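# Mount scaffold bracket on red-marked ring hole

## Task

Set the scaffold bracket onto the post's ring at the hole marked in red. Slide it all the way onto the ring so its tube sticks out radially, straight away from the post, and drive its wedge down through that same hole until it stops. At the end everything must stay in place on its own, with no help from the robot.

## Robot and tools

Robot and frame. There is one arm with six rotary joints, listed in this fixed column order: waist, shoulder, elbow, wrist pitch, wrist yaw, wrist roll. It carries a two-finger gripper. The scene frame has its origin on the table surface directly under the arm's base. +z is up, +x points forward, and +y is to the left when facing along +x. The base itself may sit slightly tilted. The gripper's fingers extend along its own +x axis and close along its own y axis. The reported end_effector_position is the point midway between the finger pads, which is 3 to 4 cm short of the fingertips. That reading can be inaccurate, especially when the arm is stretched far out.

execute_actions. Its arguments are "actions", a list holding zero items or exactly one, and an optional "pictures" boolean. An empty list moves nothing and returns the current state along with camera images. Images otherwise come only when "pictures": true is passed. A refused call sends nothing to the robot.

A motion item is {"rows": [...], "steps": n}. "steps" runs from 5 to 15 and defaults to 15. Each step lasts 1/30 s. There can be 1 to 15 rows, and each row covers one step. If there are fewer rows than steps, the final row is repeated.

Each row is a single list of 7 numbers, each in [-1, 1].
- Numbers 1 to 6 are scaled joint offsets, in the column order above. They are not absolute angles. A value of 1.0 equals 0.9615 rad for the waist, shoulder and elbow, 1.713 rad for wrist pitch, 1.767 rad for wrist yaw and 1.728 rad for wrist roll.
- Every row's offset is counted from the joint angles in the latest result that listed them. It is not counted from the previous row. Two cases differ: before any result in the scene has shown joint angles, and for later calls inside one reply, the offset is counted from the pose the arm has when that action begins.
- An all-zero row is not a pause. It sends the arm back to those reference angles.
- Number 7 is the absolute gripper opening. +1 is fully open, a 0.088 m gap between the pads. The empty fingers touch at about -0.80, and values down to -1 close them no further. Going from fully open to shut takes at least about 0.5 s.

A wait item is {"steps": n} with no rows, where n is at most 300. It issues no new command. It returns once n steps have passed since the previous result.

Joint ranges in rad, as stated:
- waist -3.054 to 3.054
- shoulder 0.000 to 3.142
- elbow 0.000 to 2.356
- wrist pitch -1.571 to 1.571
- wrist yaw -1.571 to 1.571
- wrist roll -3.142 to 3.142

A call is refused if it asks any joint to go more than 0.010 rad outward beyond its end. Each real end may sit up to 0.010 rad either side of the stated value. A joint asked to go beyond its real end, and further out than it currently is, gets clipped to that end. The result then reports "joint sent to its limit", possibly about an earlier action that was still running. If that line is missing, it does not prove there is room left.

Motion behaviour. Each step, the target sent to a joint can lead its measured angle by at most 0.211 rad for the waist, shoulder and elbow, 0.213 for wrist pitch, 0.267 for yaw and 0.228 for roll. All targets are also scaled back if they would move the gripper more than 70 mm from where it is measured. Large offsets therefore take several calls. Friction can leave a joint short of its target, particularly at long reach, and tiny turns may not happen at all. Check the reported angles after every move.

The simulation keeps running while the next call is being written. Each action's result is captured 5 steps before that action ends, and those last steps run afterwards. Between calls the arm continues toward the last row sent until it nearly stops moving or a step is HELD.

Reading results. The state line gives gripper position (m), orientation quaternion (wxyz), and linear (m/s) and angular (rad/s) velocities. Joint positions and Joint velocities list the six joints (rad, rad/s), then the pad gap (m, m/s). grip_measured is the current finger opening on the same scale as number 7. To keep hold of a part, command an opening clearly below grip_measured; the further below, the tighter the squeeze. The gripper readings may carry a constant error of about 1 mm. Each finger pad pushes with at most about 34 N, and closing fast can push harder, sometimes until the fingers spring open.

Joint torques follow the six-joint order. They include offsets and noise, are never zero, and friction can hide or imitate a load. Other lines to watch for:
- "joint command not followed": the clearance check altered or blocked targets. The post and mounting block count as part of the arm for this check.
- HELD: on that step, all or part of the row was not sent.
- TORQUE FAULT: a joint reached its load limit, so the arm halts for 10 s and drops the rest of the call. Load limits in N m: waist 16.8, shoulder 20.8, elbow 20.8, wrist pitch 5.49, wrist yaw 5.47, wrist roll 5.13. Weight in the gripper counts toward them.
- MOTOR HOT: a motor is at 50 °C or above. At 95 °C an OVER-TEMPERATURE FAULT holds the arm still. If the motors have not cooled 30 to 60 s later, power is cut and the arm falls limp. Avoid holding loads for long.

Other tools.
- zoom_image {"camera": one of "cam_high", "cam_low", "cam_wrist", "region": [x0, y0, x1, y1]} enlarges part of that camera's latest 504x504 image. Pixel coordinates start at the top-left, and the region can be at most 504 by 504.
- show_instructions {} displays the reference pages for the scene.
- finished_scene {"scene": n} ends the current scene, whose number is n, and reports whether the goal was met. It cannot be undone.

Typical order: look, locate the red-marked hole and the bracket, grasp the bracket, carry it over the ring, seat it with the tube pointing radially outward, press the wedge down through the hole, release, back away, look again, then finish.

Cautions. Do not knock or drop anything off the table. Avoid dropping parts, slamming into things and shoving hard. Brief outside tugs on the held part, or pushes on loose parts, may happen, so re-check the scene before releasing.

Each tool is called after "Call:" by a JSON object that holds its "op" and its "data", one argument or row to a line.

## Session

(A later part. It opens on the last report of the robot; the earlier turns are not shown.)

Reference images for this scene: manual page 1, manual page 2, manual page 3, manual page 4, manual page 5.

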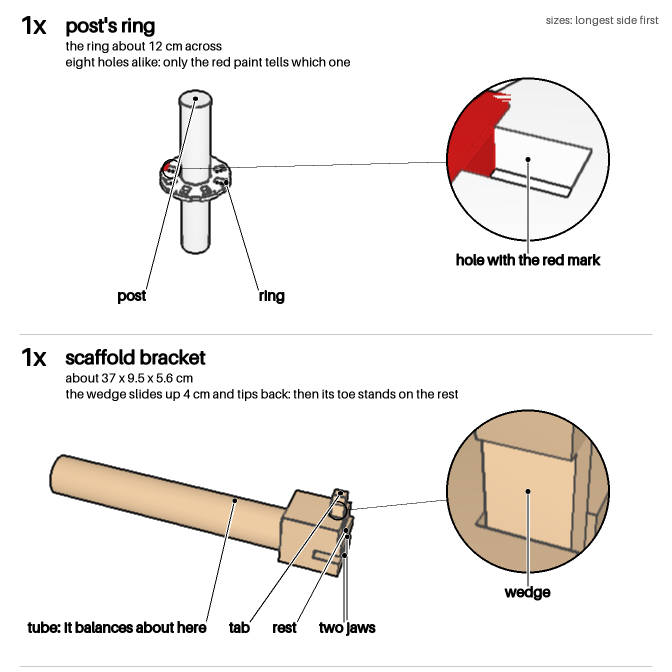

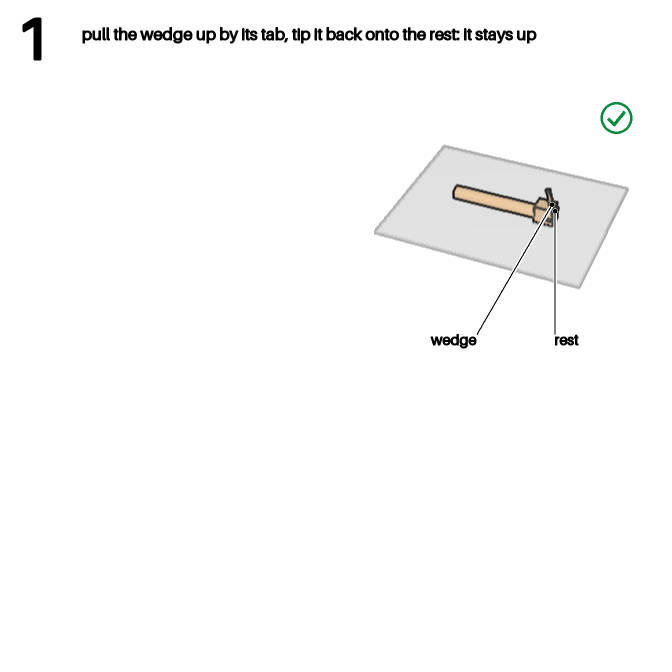

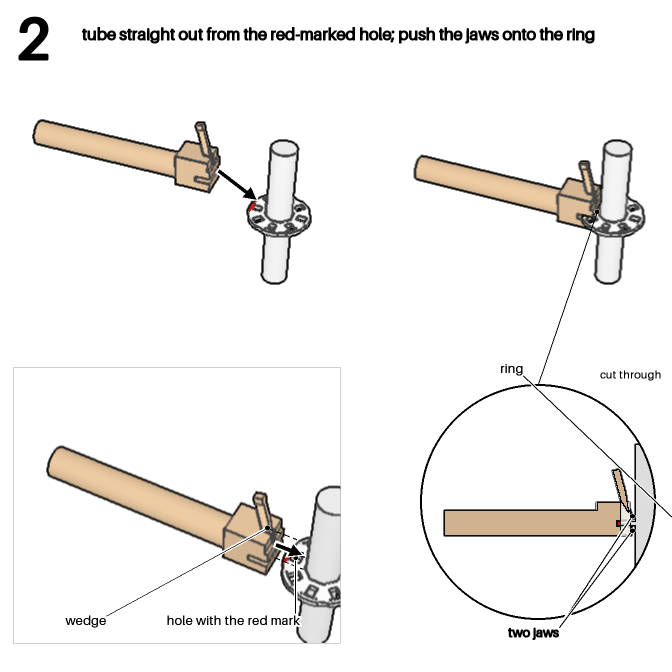

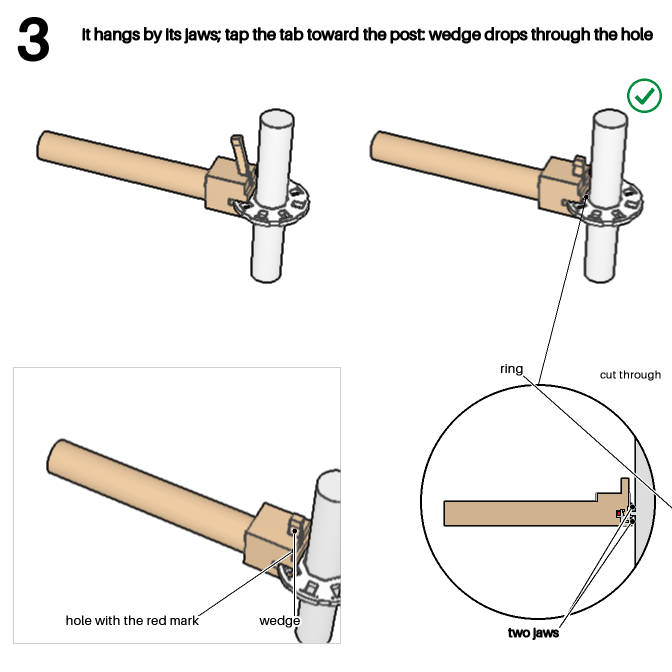

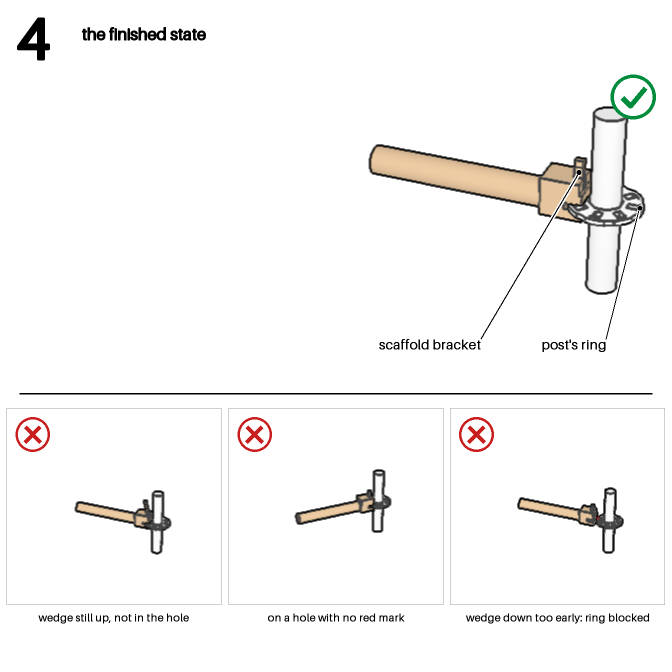

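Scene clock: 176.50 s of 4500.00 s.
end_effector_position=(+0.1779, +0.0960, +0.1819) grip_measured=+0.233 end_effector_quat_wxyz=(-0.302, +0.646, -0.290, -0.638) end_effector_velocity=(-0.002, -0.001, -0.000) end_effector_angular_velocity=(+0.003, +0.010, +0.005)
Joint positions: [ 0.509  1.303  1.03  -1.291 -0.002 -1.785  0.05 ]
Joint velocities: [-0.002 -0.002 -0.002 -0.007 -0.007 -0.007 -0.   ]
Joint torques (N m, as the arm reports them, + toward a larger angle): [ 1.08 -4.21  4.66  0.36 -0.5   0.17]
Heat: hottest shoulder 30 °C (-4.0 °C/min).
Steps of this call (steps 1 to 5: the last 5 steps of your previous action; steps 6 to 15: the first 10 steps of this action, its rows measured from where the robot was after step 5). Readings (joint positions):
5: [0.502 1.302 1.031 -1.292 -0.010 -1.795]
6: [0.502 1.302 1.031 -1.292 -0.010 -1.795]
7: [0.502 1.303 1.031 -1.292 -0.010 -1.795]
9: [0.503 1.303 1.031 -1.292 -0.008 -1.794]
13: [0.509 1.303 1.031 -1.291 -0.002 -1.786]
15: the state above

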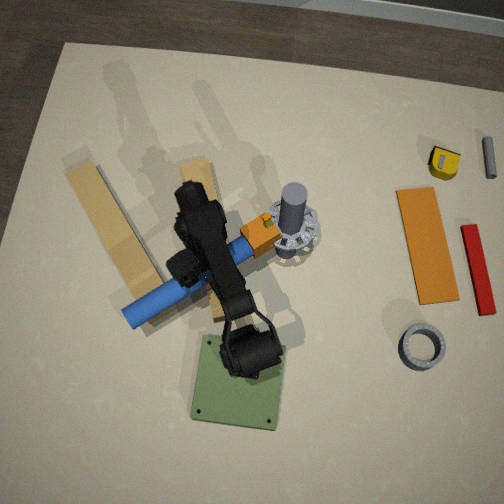

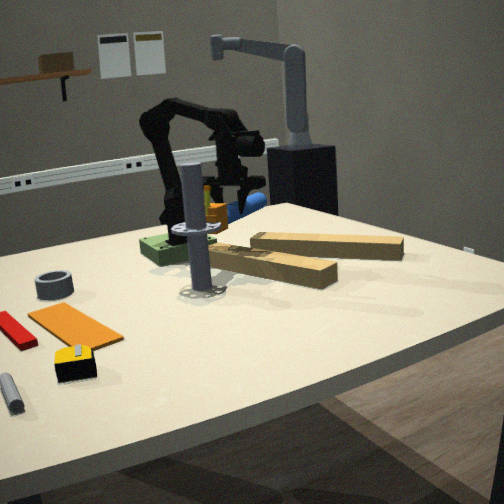

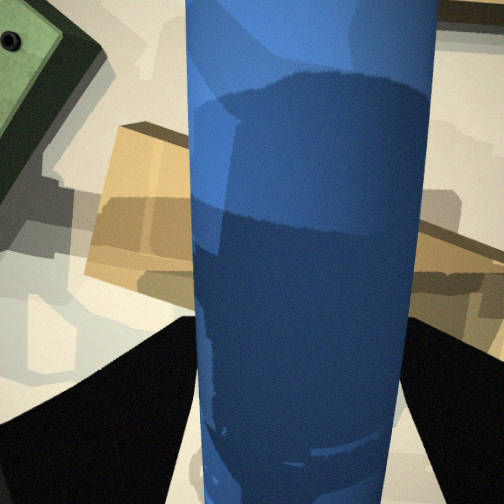

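Call:
{"op": "execute_actions", "data": {
  "actions": [
    {"rows":[[-0.008,0,0,0,-0.004,-0.004,-0.9],[-0.008,0,0,0,-0.004,-0.004,-0.9],[-0.008,0,0,0,-0.004,-0.004,-0.9],[-0.008,0,0,0,-0.004,-0.004,-0.9],[-0.008,0,0,0,-0.004,-0.004,-0.9],[-0.008,0,0,0,-0.004,-0.004,-0.5],[-0.008,0,0,0,-0.004,-0.004,0.0],[-0.008,0,0,0,-0.004,-0.004,0.3],[-0.008,0,0,0,-0.004,-0.004,0.5],[-0.008,0,0,0,-0.004,-0.004,0.7],[-0.008,0,0,0,-0.004,-0.004,1]],"steps":15}
  ]
}}

Call:
{"op": "execute_actions", "data": {
  "actions": [
    {"rows":[[0,0.0,0,0,0,0,1],[0,0.0,0,0,0,0,1],[0,0.0,0,0,0,0,1],[0,0.0,0,0,0,0,1],[0,0.0,0,0,0,0,1],[0,0.0,0,0,0,0,1],[0,0.02,0.12,-0.06,0,0,1],[0,0.03,0.25,-0.1,0,0,1],[-0.05,0.04,0.35,-0.1,0.1,-0.05,1]],"steps":15}
  ],
  "pictures": true
}}

Call:
{"op": "zoom_image", "data": {
  "camera": "cam_low",
  "region": [150, 150, 290, 270]
}}

Call:
{"op": "zoom_image", "data": {
  "camera": "cam_high",
  "region": [220, 170, 340, 280]
}}

Scene clock: 177.37 s of 4500.00 s.
end_effector_position=(+0.1780, +0.0959, +0.1818) grip_measured=+0.233 end_effector_quat_wxyz=(-0.303, +0.646, -0.290, -0.638) end_effector_velocity=(-0.002, -0.001, -0.000) end_effector_angular_velocity=(+0.003, +0.010, +0.005)
Joint positions: [ 0.507  1.303  1.03  -1.29  -0.004 -1.787  0.05 ]
Joint velocities: [-0.002 -0.002 -0.002 -0.007 -0.007 -0.007 -0.   ]
Joint torques (N m, as the arm reports them, + toward a larger angle): [-0.59 -4.06  4.57  0.47 -0.33 -0.16]
Heat: hottest shoulder 30 °C (-4.0 °C/min).
Steps of this call (steps 1 to 5: the last 5 steps of your previous action; steps 6 to 15: the robot went on to your last target; step 16: nothing new was sent; steps 17 to 26: the first 10 steps of this action). Readings (joint positions):
17: [0.510 1.303 1.030 -1.290 -0.001 -1.783]
18: [0.509 1.303 1.030 -1.290 -0.002 -1.784]
20: [0.509 1.303 1.030 -1.290 -0.003 -1.784]
24: [0.507 1.303 1.030 -1.290 -0.004 -1.787]
26: the state above

Scene clock: 177.87 s of 4500.00 s.
end_effector_position=(+0.1930, +0.0867, +0.2177) grip_measured=+1.000 end_effector_quat_wxyz=(-0.280, +0.674, -0.295, -0.617) end_effector_velocity=(+0.372, -0.110, +0.450) end_effector_angular_velocity=(-0.478, -1.773, +0.096)
Joint positions: [ 0.492  1.334  1.193 -1.41   0.075 -1.829  0.088]
Joint velocities: [-0.398  0.11   1.78  -0.271  1.223 -0.535  0.   ]
Joint torques (N m, as the arm reports them, + toward a larger angle): [-0.4  -4.69  5.88  0.09  0.01 -0.08]
Heat: hottest elbow 30 °C (-4.0 °C/min).
Steps of this call (steps 1 to 5: the last 5 steps of your previous action; steps 6 to 15: the first 10 steps of this action, its rows measured from where the robot was after step 5). Readings (joint positions):
5: [0.506 1.303 1.030 -1.290 -0.005 -1.789]
6: [0.505 1.303 1.030 -1.291 -0.006 -1.789]
7: [0.505 1.303 1.030 -1.291 -0.006 -1.789]
9: [0.505 1.303 1.030 -1.291 -0.006 -1.789]
13: [0.505 1.318 1.084 -1.363 -0.006 -1.790]
15: the state above

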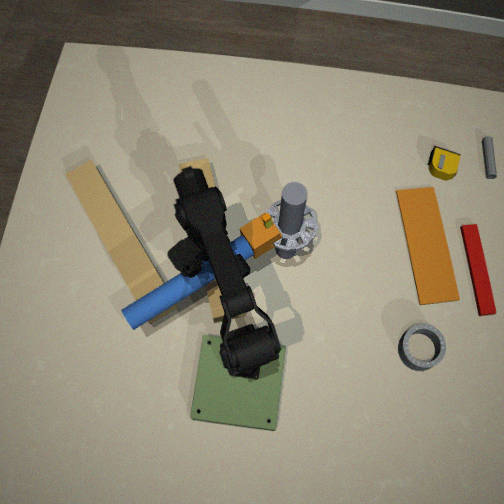

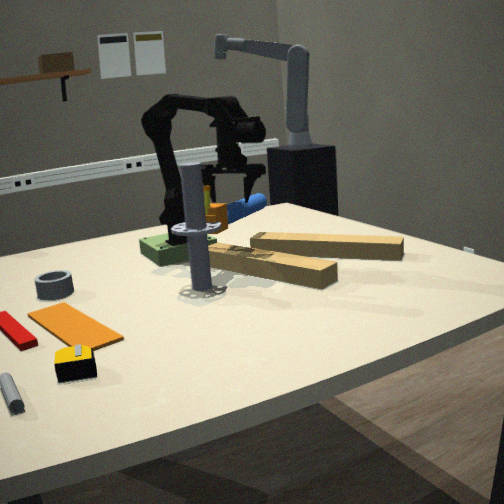

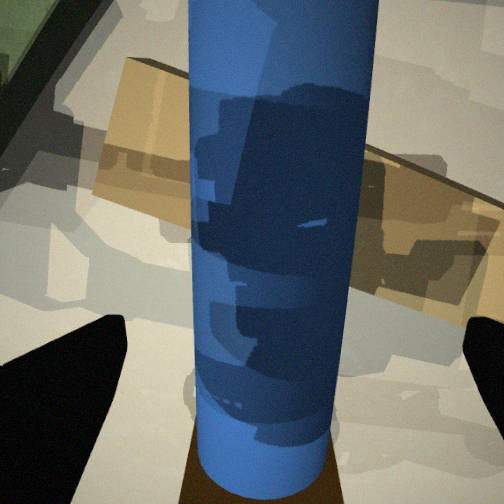

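Region (150, 150, 290, 270) of cam_low's 504x504 image, scaled by 3.600, with more detail than that image has; it fills the top 432 rows of this view, and the rest is white.

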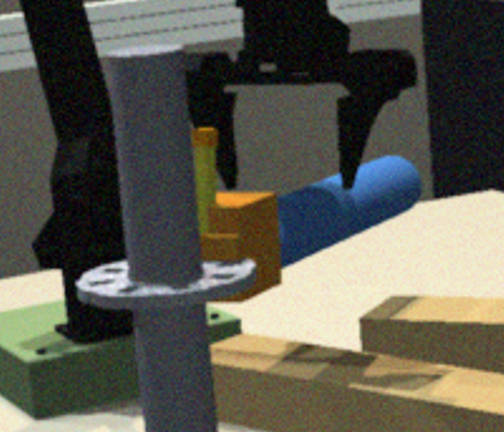

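Region (220, 170, 340, 280) of cam_high's 504x504 image, scaled by 4.200, with more detail than that image has; it fills the top 462 rows of this view, and the rest is white.

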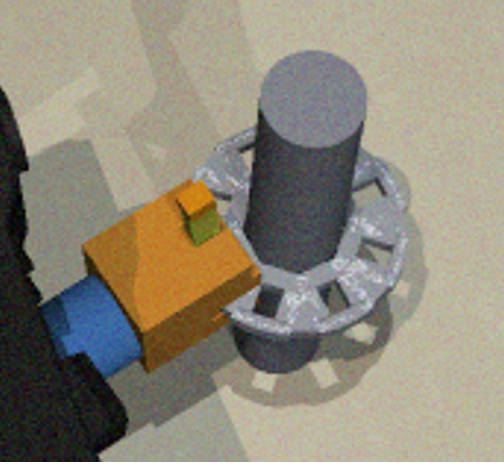

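Call:
{"op": "execute_actions", "data": {
  "actions": [
    {"rows":[[-0.03,0,0.236,-0.006,0.05,-0.03,0],[-0.05,0,0.236,-0.006,0.08,-0.04,-0.5],[-0.07,0,0.236,-0.006,0.11,-0.05,-1],[-0.09,0,0.236,-0.006,0.14,-0.06,-1],[-0.11,0,0.236,-0.006,0.17,-0.07,-1],[-0.13,0,0.236,-0.006,0.2,-0.08,-1],[-0.153,0,0.236,-0.006,0.24,-0.097,-1]],"steps":15}
  ]
}}

Call:
{"op": "execute_actions", "data": {
  "actions": [
    {"steps":12}
  ],
  "pictures": true
}}

Call:
{"op": "zoom_image", "data": {
  "camera": "cam_low",
  "region": [150, 120, 290, 250]
}}

Call:
{"op": "zoom_image", "data": {
  "camera": "cam_high",
  "region": [220, 170, 340, 280]
}}

Scene clock: 178.70 s of 4500.00 s.
end_effector_position=(+0.2483, +0.0167, +0.2918) grip_measured=-0.150 end_effector_quat_wxyz=(-0.230, +0.787, -0.352, -0.451) end_effector_velocity=(+0.019, -0.100, +0.030) end_effector_angular_velocity=(-0.449, -0.100, -0.115)
Joint positions: [ 0.355  1.335  1.412 -1.424  0.458 -1.98   0.032]
Joint velocities: [-0.173 -0.007 -0.002  0.022  0.432 -0.183 -0.175]
Joint torques (N m, as the arm reports them, + toward a larger angle): [ 0.32 -4.67  5.34  1.08  0.27 -0.08]
Heat: hottest elbow 30 °C (-4.0 °C/min).
Steps of this call (steps 1 to 5: the last 5 steps of your previous action; steps 6 to 15: the robot went on to your last target; steps 16 to 25: the first 10 steps of this action). Readings (joint positions):
16: [0.460 1.336 1.365 -1.458 0.168 -1.875]
17: [0.459 1.337 1.376 -1.448 0.175 -1.881]
19: [0.445 1.337 1.399 -1.429 0.231 -1.901]
23: [0.377 1.335 1.412 -1.424 0.411 -1.963]
25: the state above

Scene clock: 179.10 s of 4500.00 s.
end_effector_position=(+0.2498, +0.0099, +0.2945) grip_measured=-0.785 end_effector_quat_wxyz=(-0.217, +0.793, -0.361, -0.441) end_effector_velocity=(-0.005, -0.001, -0.002) end_effector_angular_velocity=(-0.008, +0.032, +0.018)
Joint positions: [ 0.347  1.335  1.412 -1.423  0.495 -1.995  0.001]
Joint velocities: [-0.002 -0.002 -0.002 -0.022 -0.007 -0.022 -0.   ]
Joint torques (N m, as the arm reports them, + toward a larger angle): [-0.29 -4.65  5.37  1.1   0.38 -0.09]
Heat: hottest elbow 30 °C (-4.1 °C/min).
Kept back: nothing.
Steps of this call (steps 1 to 5: the last 5 steps of your previous action; steps 6 to 12: the robot went on to your last target). Readings (joint positions):
1: [0.351 1.335 1.412 -1.424 0.470 -1.984]
2: [0.349 1.335 1.412 -1.424 0.478 -1.988]
4: [0.348 1.335 1.412 -1.423 0.487 -1.992]
8: [0.348 1.335 1.412 -1.423 0.494 -1.994]
12: the state above

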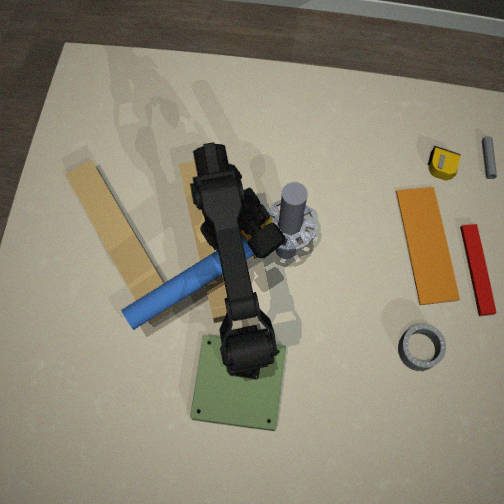

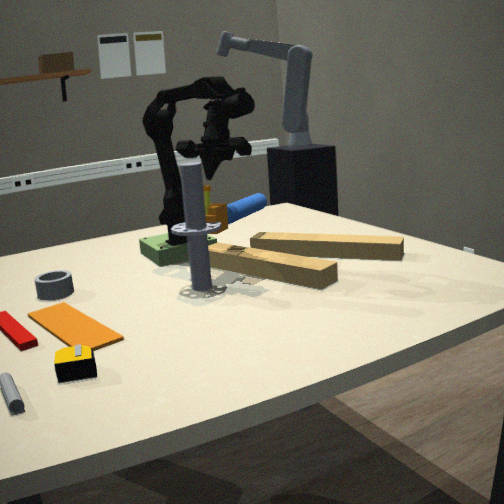

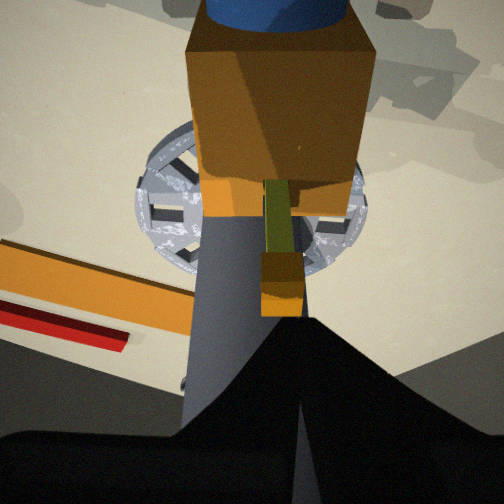

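Region (150, 120, 290, 250) of cam_low's 504x504 image, scaled by 3.600, with more detail than that image has; it fills the top 468 rows of this view, and the rest is white.

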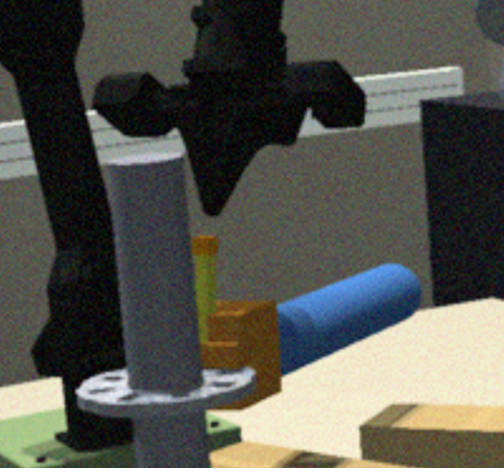

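Region (220, 170, 340, 280) of cam_high's 504x504 image, scaled by 4.200, with more detail than that image has; it fills the top 462 rows of this view, and the rest is white.

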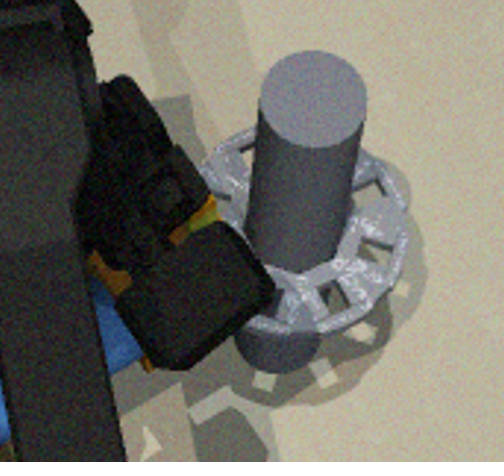

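Call:
{"op": "execute_actions", "data": {
  "actions": [
    {"rows":[[0,0.045,0.03,0.005,0,0,-1],[0,0.045,0.03,0.005,0,0,-1],[0,0.045,0.03,0.005,0,0,-1],[0,0.045,0.03,0.005,0,0,-1],[0,0.035,-0.02,0.03,0,0,-1],[0,0.025,-0.06,0.05,0,0,-1],[0,0.015,-0.10,0.07,0,0,-1],[0,0.005,-0.14,0.085,0,0,-1],[0,-0.005,-0.18,0.098,0,0,-1]],"steps":15}
  ]
}}

Call:
{"op": "execute_actions", "data": {
  "actions": [
    {"steps":10}
  ],
  "pictures": true
}}

Call:
{"op": "zoom_image", "data": {
  "camera": "cam_low",
  "region": [150, 120, 290, 250]
}}

Scene clock: 181.77 s of 4500.00 s.
end_effector_position=(+0.2614, +0.0138, +0.2671) grip_measured=-0.785 end_effector_quat_wxyz=(-0.219, +0.794, -0.360, -0.438) end_effector_velocity=(+0.021, +0.021, -0.183) end_effector_angular_velocity=(-0.110, +0.058, +0.256)
Joint positions: [ 0.347  1.346  1.306 -1.297  0.496 -1.995  0.001]
Joint velocities: [ 0.071 -0.081 -0.818  0.755  0.037 -0.227 -0.   ]
Joint torques (N m, as the arm reports them, + toward a larger angle): [-0.37 -5.61  4.61  0.99  0.18  0.12]
Heat: hottest elbow 30 °C (-4.0 °C/min).
Steps of this call (steps 1 to 30: the robot went on to your last target; steps 31 to 70: nothing new was sent; steps 71 to 80: the first 10 steps of this action). Readings (joint positions):
71: [0.347 1.340 1.415 -1.423 0.496 -1.995]
72: [0.347 1.347 1.422 -1.421 0.496 -1.995]
74: [0.347 1.361 1.430 -1.416 0.496 -1.995]
78: [0.347 1.356 1.368 -1.337 0.496 -1.995]
80: the state above

Scene clock: 182.10 s of 4500.00 s.
end_effector_position=(+0.2623, +0.0152, +0.2597) grip_measured=-0.785 end_effector_quat_wxyz=(-0.222, +0.798, -0.355, -0.433) end_effector_velocity=(-0.000, -0.000, +0.000) end_effector_angular_velocity=(-0.012, -0.001, +0.019)
Joint positions: [ 0.352  1.332  1.261 -1.251  0.498 -1.997  0.001]
Joint velocities: [ 0.002 -0.007 -0.007  0.007  0.007 -0.022 -0.   ]
Joint torques (N m, as the arm reports them, + toward a larger angle): [-0.56 -4.74  2.92  0.59  0.15  0.04]
Heat: hottest elbow 30 °C (-4.1 °C/min).
Kept back: nothing.
Steps of this call (steps 1 to 5: the last 5 steps of your previous action; steps 6 to 10: the robot went on to your last target). Readings (joint positions):
1: [0.350 1.344 1.288 -1.278 0.499 -1.996]
2: [0.352 1.342 1.278 -1.269 0.498 -1.997]
4: [0.352 1.337 1.268 -1.258 0.498 -1.997]
8: [0.352 1.332 1.262 -1.252 0.498 -1.997]
10: the state above

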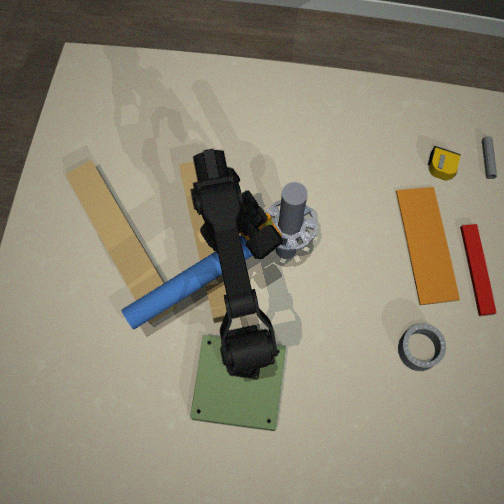

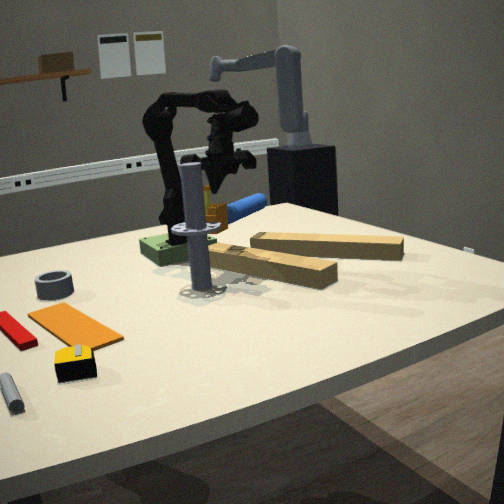

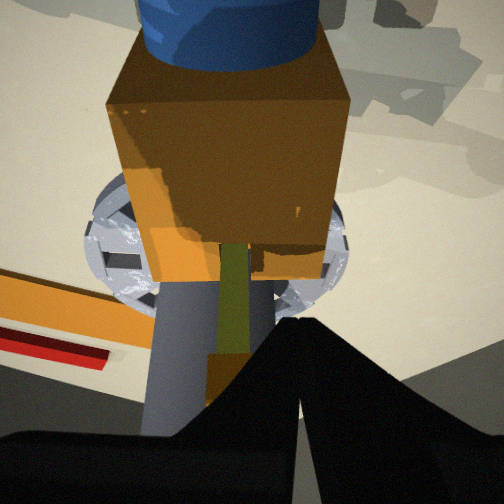

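Region (150, 120, 290, 250) of cam_low's 504x504 image, scaled by 3.600, with more detail than that image has; it fills the top 468 rows of this view, and the rest is white.

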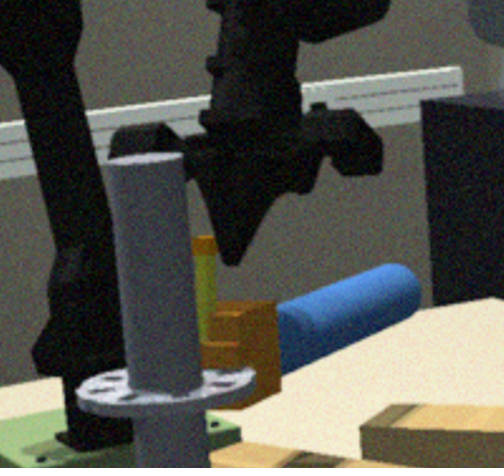

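Call:
{"op": "execute_actions", "data": {
  "actions": [
    {"rows":[[0,-0.02,-0.006,-0.001,0,0,-1],[0,-0.028,-0.012,-0.002,0,0,-1],[0,-0.036,-0.018,-0.003,0,0,-1],[0,-0.044,-0.024,-0.004,0,0,-1],[0,-0.052,-0.030,-0.005,0,0,-1],[0,-0.06,-0.036,-0.006,0,0,-1]],"steps":15}
  ],
  "pictures": true
}}

Call:
{"op": "zoom_image", "data": {
  "camera": "cam_low",
  "region": [150, 120, 290, 250]
}}

Scene clock: 183.40 s of 4500.00 s.
end_effector_position=(+0.2575, +0.0166, +0.2641) grip_measured=-0.785 end_effector_quat_wxyz=(-0.233, +0.804, -0.344, -0.426) end_effector_velocity=(-0.005, -0.002, +0.000) end_effector_angular_velocity=(+0.005, +0.003, +0.006)
Joint positions: [ 0.359  1.291  1.245 -1.24   0.488 -1.998  0.001]
Joint velocities: [-0.002 -0.022 -0.012 -0.007 -0.007 -0.007 -0.   ]
Joint torques (N m, as the arm reports them, + toward a larger angle): [-0.76 -6.09  3.38 -0.51  0.65  0.04]
Heat: hottest elbow 30 °C (-4.0 °C/min).
Steps of this call (steps 1 to 29: the robot went on to your last target; steps 30 to 39: the first 10 steps of this action). Readings (joint positions):
30: [0.353 1.329 1.260 -1.249 0.498 -1.997]
31: [0.353 1.326 1.260 -1.247 0.497 -1.997]
33: [0.353 1.318 1.256 -1.244 0.493 -1.996]
37: [0.358 1.295 1.246 -1.241 0.489 -1.997]
39: the state above

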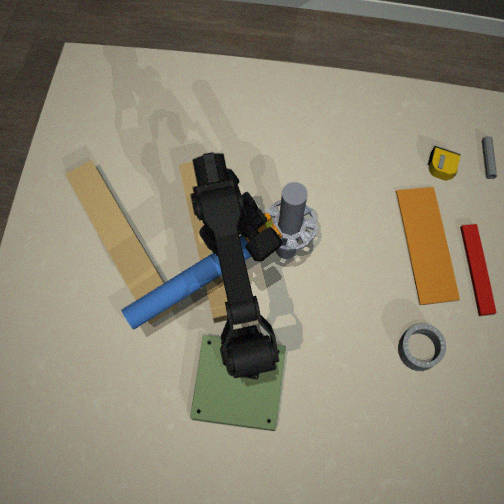

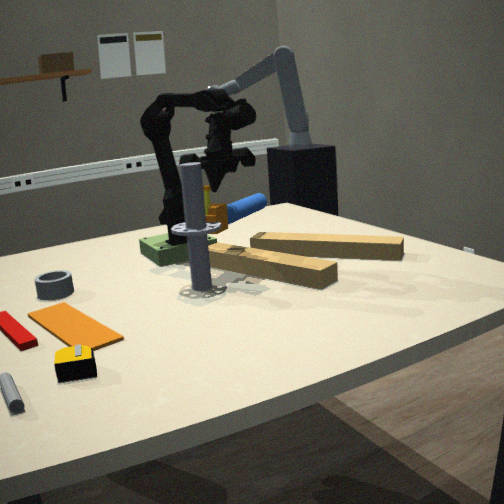

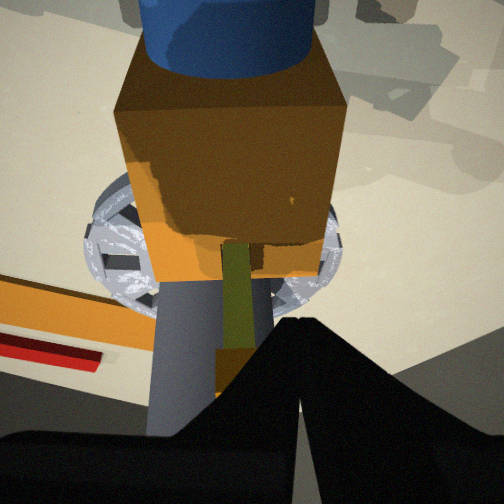

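Region (150, 120, 290, 250) of cam_low's 504x504 image, scaled by 3.600, with more detail than that image has; it fills the top 468 rows of this view, and the rest is white.

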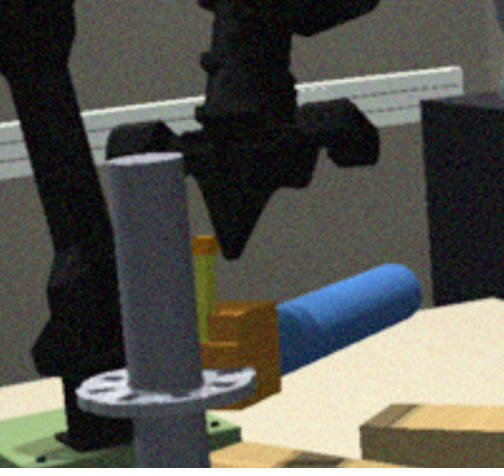

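Call:
{"op": "execute_actions", "data": {
  "actions": [
    {"rows":[[0,0.05,0.03,0,0,0,-1],[0,0.06,0.08,-0.03,0,0,-1],[0,0.06,0.13,-0.06,0,0,-0.5],[0.02,0.06,0.16,-0.08,0,0,0],[0.05,0.05,0.16,-0.08,-0.05,0.03,0.5],[0.08,0.04,0.16,-0.08,-0.1,0.05,1],[0.11,0.03,0.16,-0.08,-0.15,0.07,1],[0.14,0.02,0.15,-0.08,-0.2,0.09,1],[0.155,0.012,0.14,-0.08,-0.25,0.11,1],[0.155,0.012,0.13,-0.08,-0.285,0.12,1]],"steps":15}
  ]
}}

Call:
{"op": "execute_actions", "data": {
  "actions": [
    {"steps":12}
  ],
  "pictures": true
}}

Scene clock: 184.83 s of 4500.00 s.
end_effector_position=(+0.2334, +0.0883, +0.2767) grip_measured=-0.067 end_effector_quat_wxyz=(-0.329, +0.742, -0.249, -0.529) end_effector_velocity=(-0.236, +0.408, -0.027) end_effector_angular_velocity=(+2.105, +0.948, +0.453)
Joint positions: [ 0.472  1.316  1.379 -1.366  0.157 -1.856  0.036]
Joint velocities: [ 0.574 -0.154 -0.002 -0.198 -2.19   0.769  0.175]
Joint torques (N m, as the arm reports them, + toward a larger angle): [-0.87 -4.5   4.01  0.79  0.02  0.07]
Heat: hottest elbow 30 °C (-4.0 °C/min).
Steps of this call (steps 1 to 5: the last 5 steps of your previous action; steps 6 to 15: the robot went on to your last target; steps 16 to 33: nothing new was sent; steps 34 to 43: the first 10 steps of this action). Readings (joint positions):
34: [0.359 1.296 1.247 -1.242 0.488 -1.998]
35: [0.359 1.306 1.261 -1.256 0.489 -1.998]
37: [0.360 1.333 1.310 -1.308 0.488 -1.998]
41: [0.424 1.329 1.377 -1.355 0.309 -1.913]
43: the state above

Scene clock: 185.23 s of 4500.00 s.
end_effector_position=(+0.2169, +0.1171, +0.2759) grip_measured=+1.000 end_effector_quat_wxyz=(-0.372, +0.694, -0.211, -0.579) end_effector_velocity=(-0.001, +0.005, +0.000) end_effector_angular_velocity=(+0.033, +0.009, +0.015)
Joint positions: [ 0.505  1.308  1.379 -1.373 -0.01  -1.793  0.088]
Joint velocities: [-0.002 -0.002 -0.002  0.007 -0.037 -0.007  0.   ]
Joint torques (N m, as the arm reports them, + toward a larger angle): [ 0.2  -5.08  3.92  0.76 -0.3   0.07]
Heat: hottest elbow 30 °C (-4.0 °C/min).
Kept back: nothing.
Steps of this call (steps 1 to 5: the last 5 steps of your previous action; steps 6 to 12: the robot went on to your last target). Readings (joint positions):
1: [0.488 1.312 1.380 -1.370 0.100 -1.836]
2: [0.498 1.310 1.380 -1.371 0.064 -1.823]
4: [0.504 1.308 1.379 -1.372 0.024 -1.807]
8: [0.504 1.308 1.379 -1.373 -0.003 -1.796]
12: the state above

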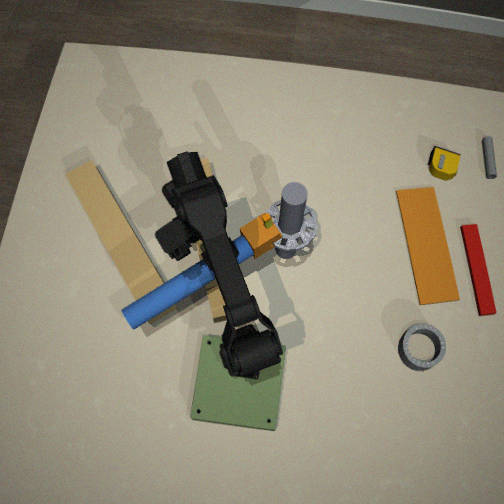

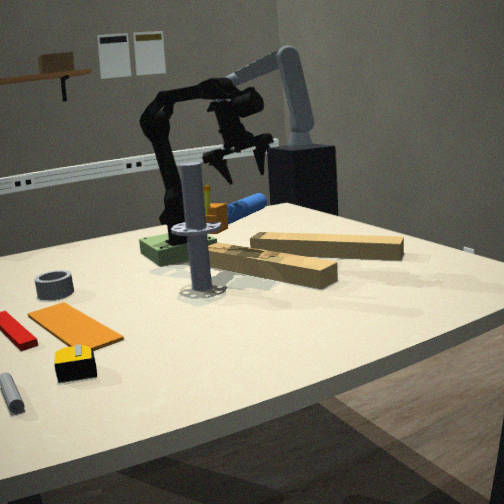

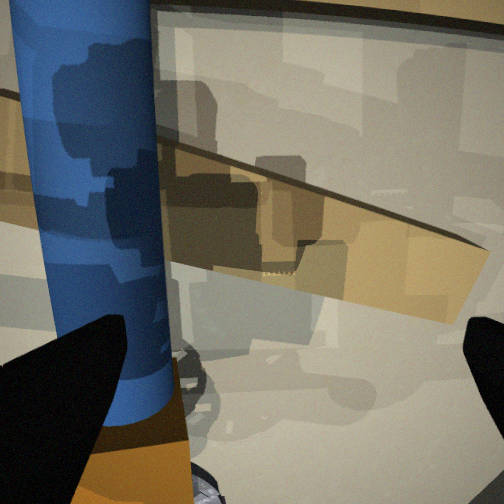

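Call:
{"op": "execute_actions", "data": {
  "actions": [
    {"rows":[[0,0,-0.03,0.048,0,0,1],[0,0,-0.07,0.048,0,0,1],[0,0,-0.11,0.048,0,0,1],[0,0,-0.15,0.048,0,0,1],[0,0,-0.19,0.048,0,0,1],[0,0,-0.23,0.048,0,0,1],[0,0,-0.27,0.048,0,0,1],[0,0,-0.31,0.048,0,0,1]],"steps":15}
  ]
}}

Call:
{"op": "execute_actions", "data": {
  "actions": [
    {"steps":8}
  ],
  "pictures": true
}}

Scene clock: 185.80 s of 4500.00 s.
end_effector_position=(+0.1936, +0.1050, +0.2051) grip_measured=+1.000 end_effector_quat_wxyz=(-0.325, +0.660, -0.264, -0.623) end_effector_velocity=(-0.113, -0.062, -0.192) end_effector_angular_velocity=(-0.347, +0.637, +0.003)
Joint positions: [ 0.505  1.308  1.121 -1.297 -0.012 -1.792  0.088]
Joint velocities: [-0.002  0.066 -0.652 -0.007  0.007 -0.007  0.   ]
Joint torques (N m, as the arm reports them, + toward a larger angle): [-0.04 -4.7   5.59  0.91 -0.07 -0.02]
Heat: hottest elbow 30 °C (-4.0 °C/min).
Steps of this call (steps 1 to 7: the robot went on to your last target; steps 8 to 17: the first 10 steps of this action). Readings (joint positions):
8: [0.505 1.308 1.375 -1.364 -0.012 -1.792]
9: [0.505 1.306 1.364 -1.337 -0.012 -1.792]
11: [0.505 1.305 1.325 -1.307 -0.012 -1.792]
15: [0.505 1.306 1.181 -1.297 -0.012 -1.792]
17: the state above

Scene clock: 186.07 s of 4500.00 s.
end_effector_position=(+0.1888, +0.1024, +0.1962) grip_measured=+1.000 end_effector_quat_wxyz=(-0.317, +0.654, -0.273, -0.630) end_effector_velocity=(-0.004, -0.001, -0.003) end_effector_angular_velocity=(-0.002, +0.018, +0.005)
Joint positions: [ 0.505  1.311  1.09  -1.294 -0.012 -1.792  0.088]
Joint velocities: [-0.002 -0.002 -0.012 -0.007 -0.007 -0.007  0.   ]
Joint torques (N m, as the arm reports them, + toward a larger angle): [-0.06 -4.53  3.97  0.73 -0.06 -0.05]
Heat: hottest elbow 30 °C (-3.0 °C/min).
Kept back: nothing.
Steps of this call (steps 1 to 5: the last 5 steps of your previous action; steps 6 to 8: the robot went on to your last target). Readings (joint positions):
1: [0.505 1.310 1.105 -1.297 -0.012 -1.792]
2: [0.505 1.311 1.096 -1.297 -0.012 -1.792]
4: [0.505 1.311 1.091 -1.296 -0.012 -1.792]
8: the state above

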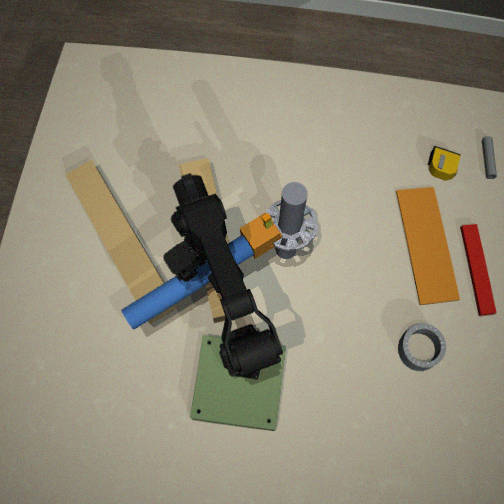

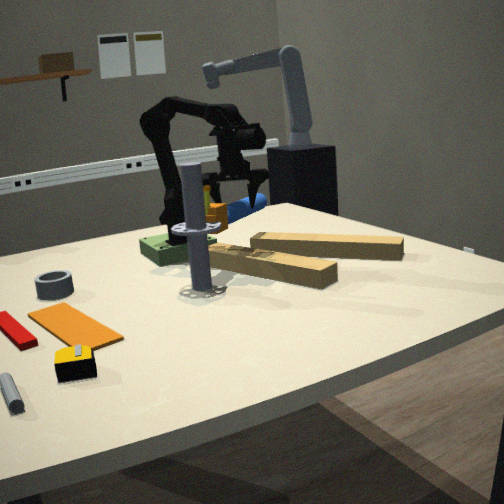

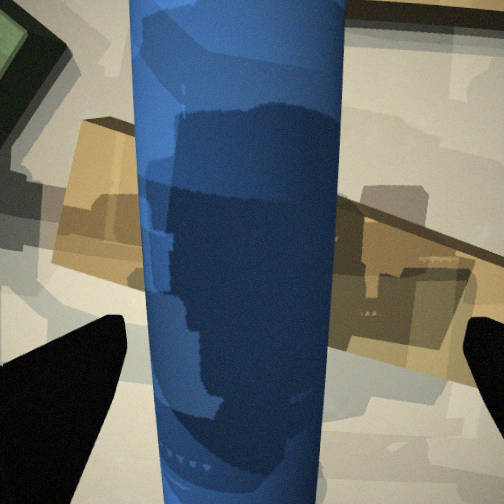

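Call:
{"op": "execute_actions", "data": {
  "actions": [
    {"rows":[[0,-0.015,-0.04,0.002,0,0,1],[0,-0.015,-0.062,0.002,0,0,1],[0,-0.015,-0.062,0.002,0,0,1],[0,-0.015,-0.062,0.002,0,0,1],[0,-0.015,-0.062,0.002,0,0,1],[0,-0.015,-0.062,0.002,0,0,1],[0,-0.015,-0.062,0.002,0,0,0.6],[0,-0.015,-0.062,0.002,0,0,0.3],[0,-0.015,-0.062,0.002,0,0,0.1],[0,-0.015,-0.062,0.002,0,0,-0.2],[0,-0.015,-0.062,0.002,0,0,-0.6],[0,-0.015,-0.062,0.002,0,0,-0.9]],"steps":15}
  ]
}}

Call:
{"op": "execute_actions", "data": {
  "actions": [
    {"steps":8}
  ]
}}

Scene clock: 186.70 s of 4500.00 s.
end_effector_position=(+0.1797, +0.0976, +0.1845) grip_measured=+0.567 end_effector_quat_wxyz=(-0.306, +0.646, -0.284, -0.638) end_effector_velocity=(-0.001, +0.003, +0.001) end_effector_angular_velocity=(+0.025, -0.000, -0.009)
Joint positions: [ 0.505  1.302  1.04  -1.289 -0.012 -1.792  0.067]
Joint velocities: [-0.002 -0.007 -0.002  0.007 -0.022  0.007 -0.189]
Joint torques (N m, as the arm reports them, + toward a larger angle): [-0.01 -4.69  3.8   0.44 -0.15 -0.02]
Heat: hottest elbow 30 °C (-3.0 °C/min).
Steps of this call (steps 1 to 9: the robot went on to your last target; steps 10 to 19: the first 10 steps of this action). Readings (joint positions):
10: [0.505 1.309 1.086 -1.291 -0.012 -1.792]
11: [0.505 1.306 1.077 -1.289 -0.012 -1.792]
13: [0.505 1.302 1.056 -1.289 -0.012 -1.792]
17: [0.505 1.302 1.040 -1.289 -0.012 -1.792]
19: the state above

Scene clock: 186.97 s of 4500.00 s.
end_effector_position=(+0.1778, +0.0961, +0.1841) grip_measured=+0.231 end_effector_quat_wxyz=(-0.303, +0.645, -0.287, -0.640) end_effector_velocity=(-0.005, -0.002, -0.001) end_effector_angular_velocity=(-0.006, +0.027, +0.005)
Joint positions: [ 0.505  1.302  1.038 -1.299 -0.009 -1.793  0.05 ]
Joint velocities: [-0.002  0.002 -0.002 -0.022 -0.007 -0.007 -0.   ]
Joint torques (N m, as the arm reports them, + toward a larger angle): [-0.04 -4.67  3.88  1.11 -0.27  0.  ]
Heat: hottest elbow 30 °C (-3.0 °C/min).
Kept back: nothing.
Steps of this call (steps 1 to 5: the last 5 steps of your previous action; steps 6 to 8: the robot went on to your last target). Readings (joint positions):
1: [0.505 1.302 1.040 -1.289 -0.012 -1.792]
2: [0.505 1.302 1.040 -1.292 -0.012 -1.792]
4: [0.505 1.302 1.038 -1.299 -0.009 -1.793]
8: the state above

Call:
{"op": "execute_actions", "data": {
  "actions": [
    {"rows":[[0,0.02,0.02,-0.001,0,0.006,-0.9],[0,0.025,0.024,-0.002,0,0.012,-0.9],[0,0.03,0.028,-0.002,0,0.018,-0.9],[0,0.035,0.032,-0.003,0,0.024,-0.9],[0,0.04,0.036,-0.003,0,0.03,-0.9],[0,0.045,0.040,-0.004,0,0.036,-0.9],[0,0.05,0.044,-0.004,0,0.04,-0.9]],"steps":15}
  ],
  "pictures": true
}}

Call:
{"op": "zoom_image", "data": {
  "camera": "cam_low",
  "region": [150, 150, 290, 270]
}}

Call:
{"op": "zoom_image", "data": {
  "camera": "cam_high",
  "region": [220, 170, 340, 280]
}}

Scene clock: 187.67 s of 4500.00 s.
end_effector_position=(+0.1840, +0.1002, +0.1850) grip_measured=+0.231 end_effector_quat_wxyz=(-0.318, +0.635, -0.305, -0.635) end_effector_velocity=(+0.003, +0.004, +0.001) end_effector_angular_velocity=(-0.006, +0.028, -0.049)
Joint positions: [ 0.506  1.337  1.068 -1.3   -0.013 -1.741  0.05 ]
Joint velocities: [ 0.002  0.042  0.037 -0.022 -0.007  0.051  0.   ]
Joint torques (N m, as the arm reports them, + toward a larger angle): [-0.15 -3.27  5.51  0.1   0.    0.33]
Heat: hottest elbow 30 °C (-3.0 °C/min).
Steps of this call (steps 1 to 11: the robot went on to your last target; steps 12 to 21: the first 10 steps of this action). Readings (joint positions):
12: [0.505 1.302 1.039 -1.299 -0.009 -1.793]
13: [0.505 1.304 1.040 -1.299 -0.009 -1.792]
15: [0.505 1.312 1.047 -1.299 -0.010 -1.780]
19: [0.506 1.332 1.064 -1.300 -0.012 -1.748]
21: the state above

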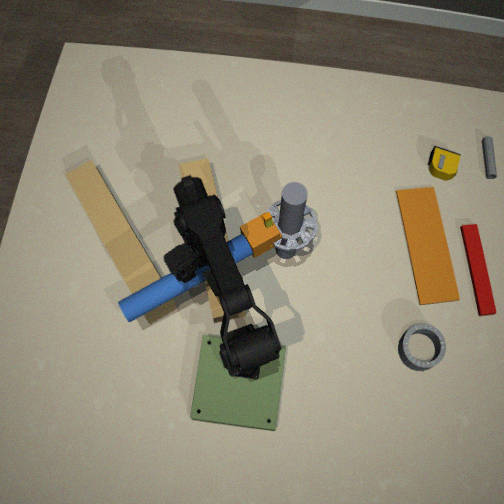

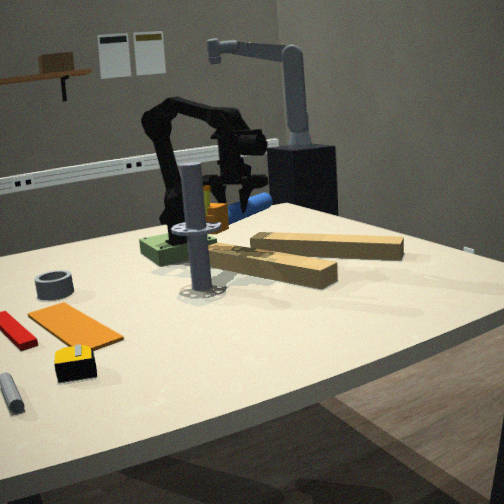

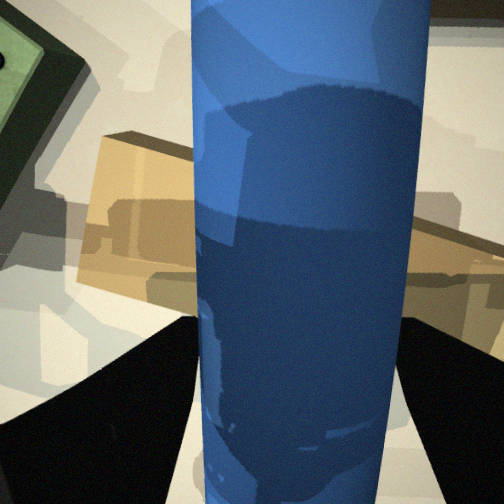

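Region (150, 150, 290, 270) of cam_low's 504x504 image, scaled by 3.600, with more detail than that image has; it fills the top 432 rows of this view, and the rest is white.

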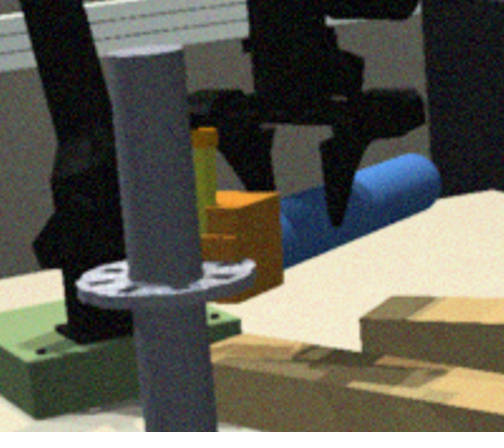

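Region (220, 170, 340, 280) of cam_high's 504x504 image, scaled by 4.200, with more detail than that image has; it fills the top 462 rows of this view, and the rest is white.

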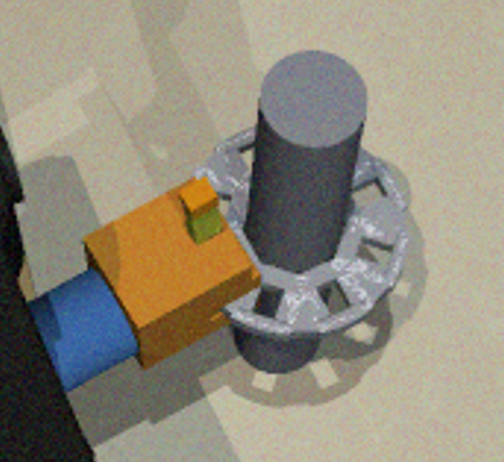

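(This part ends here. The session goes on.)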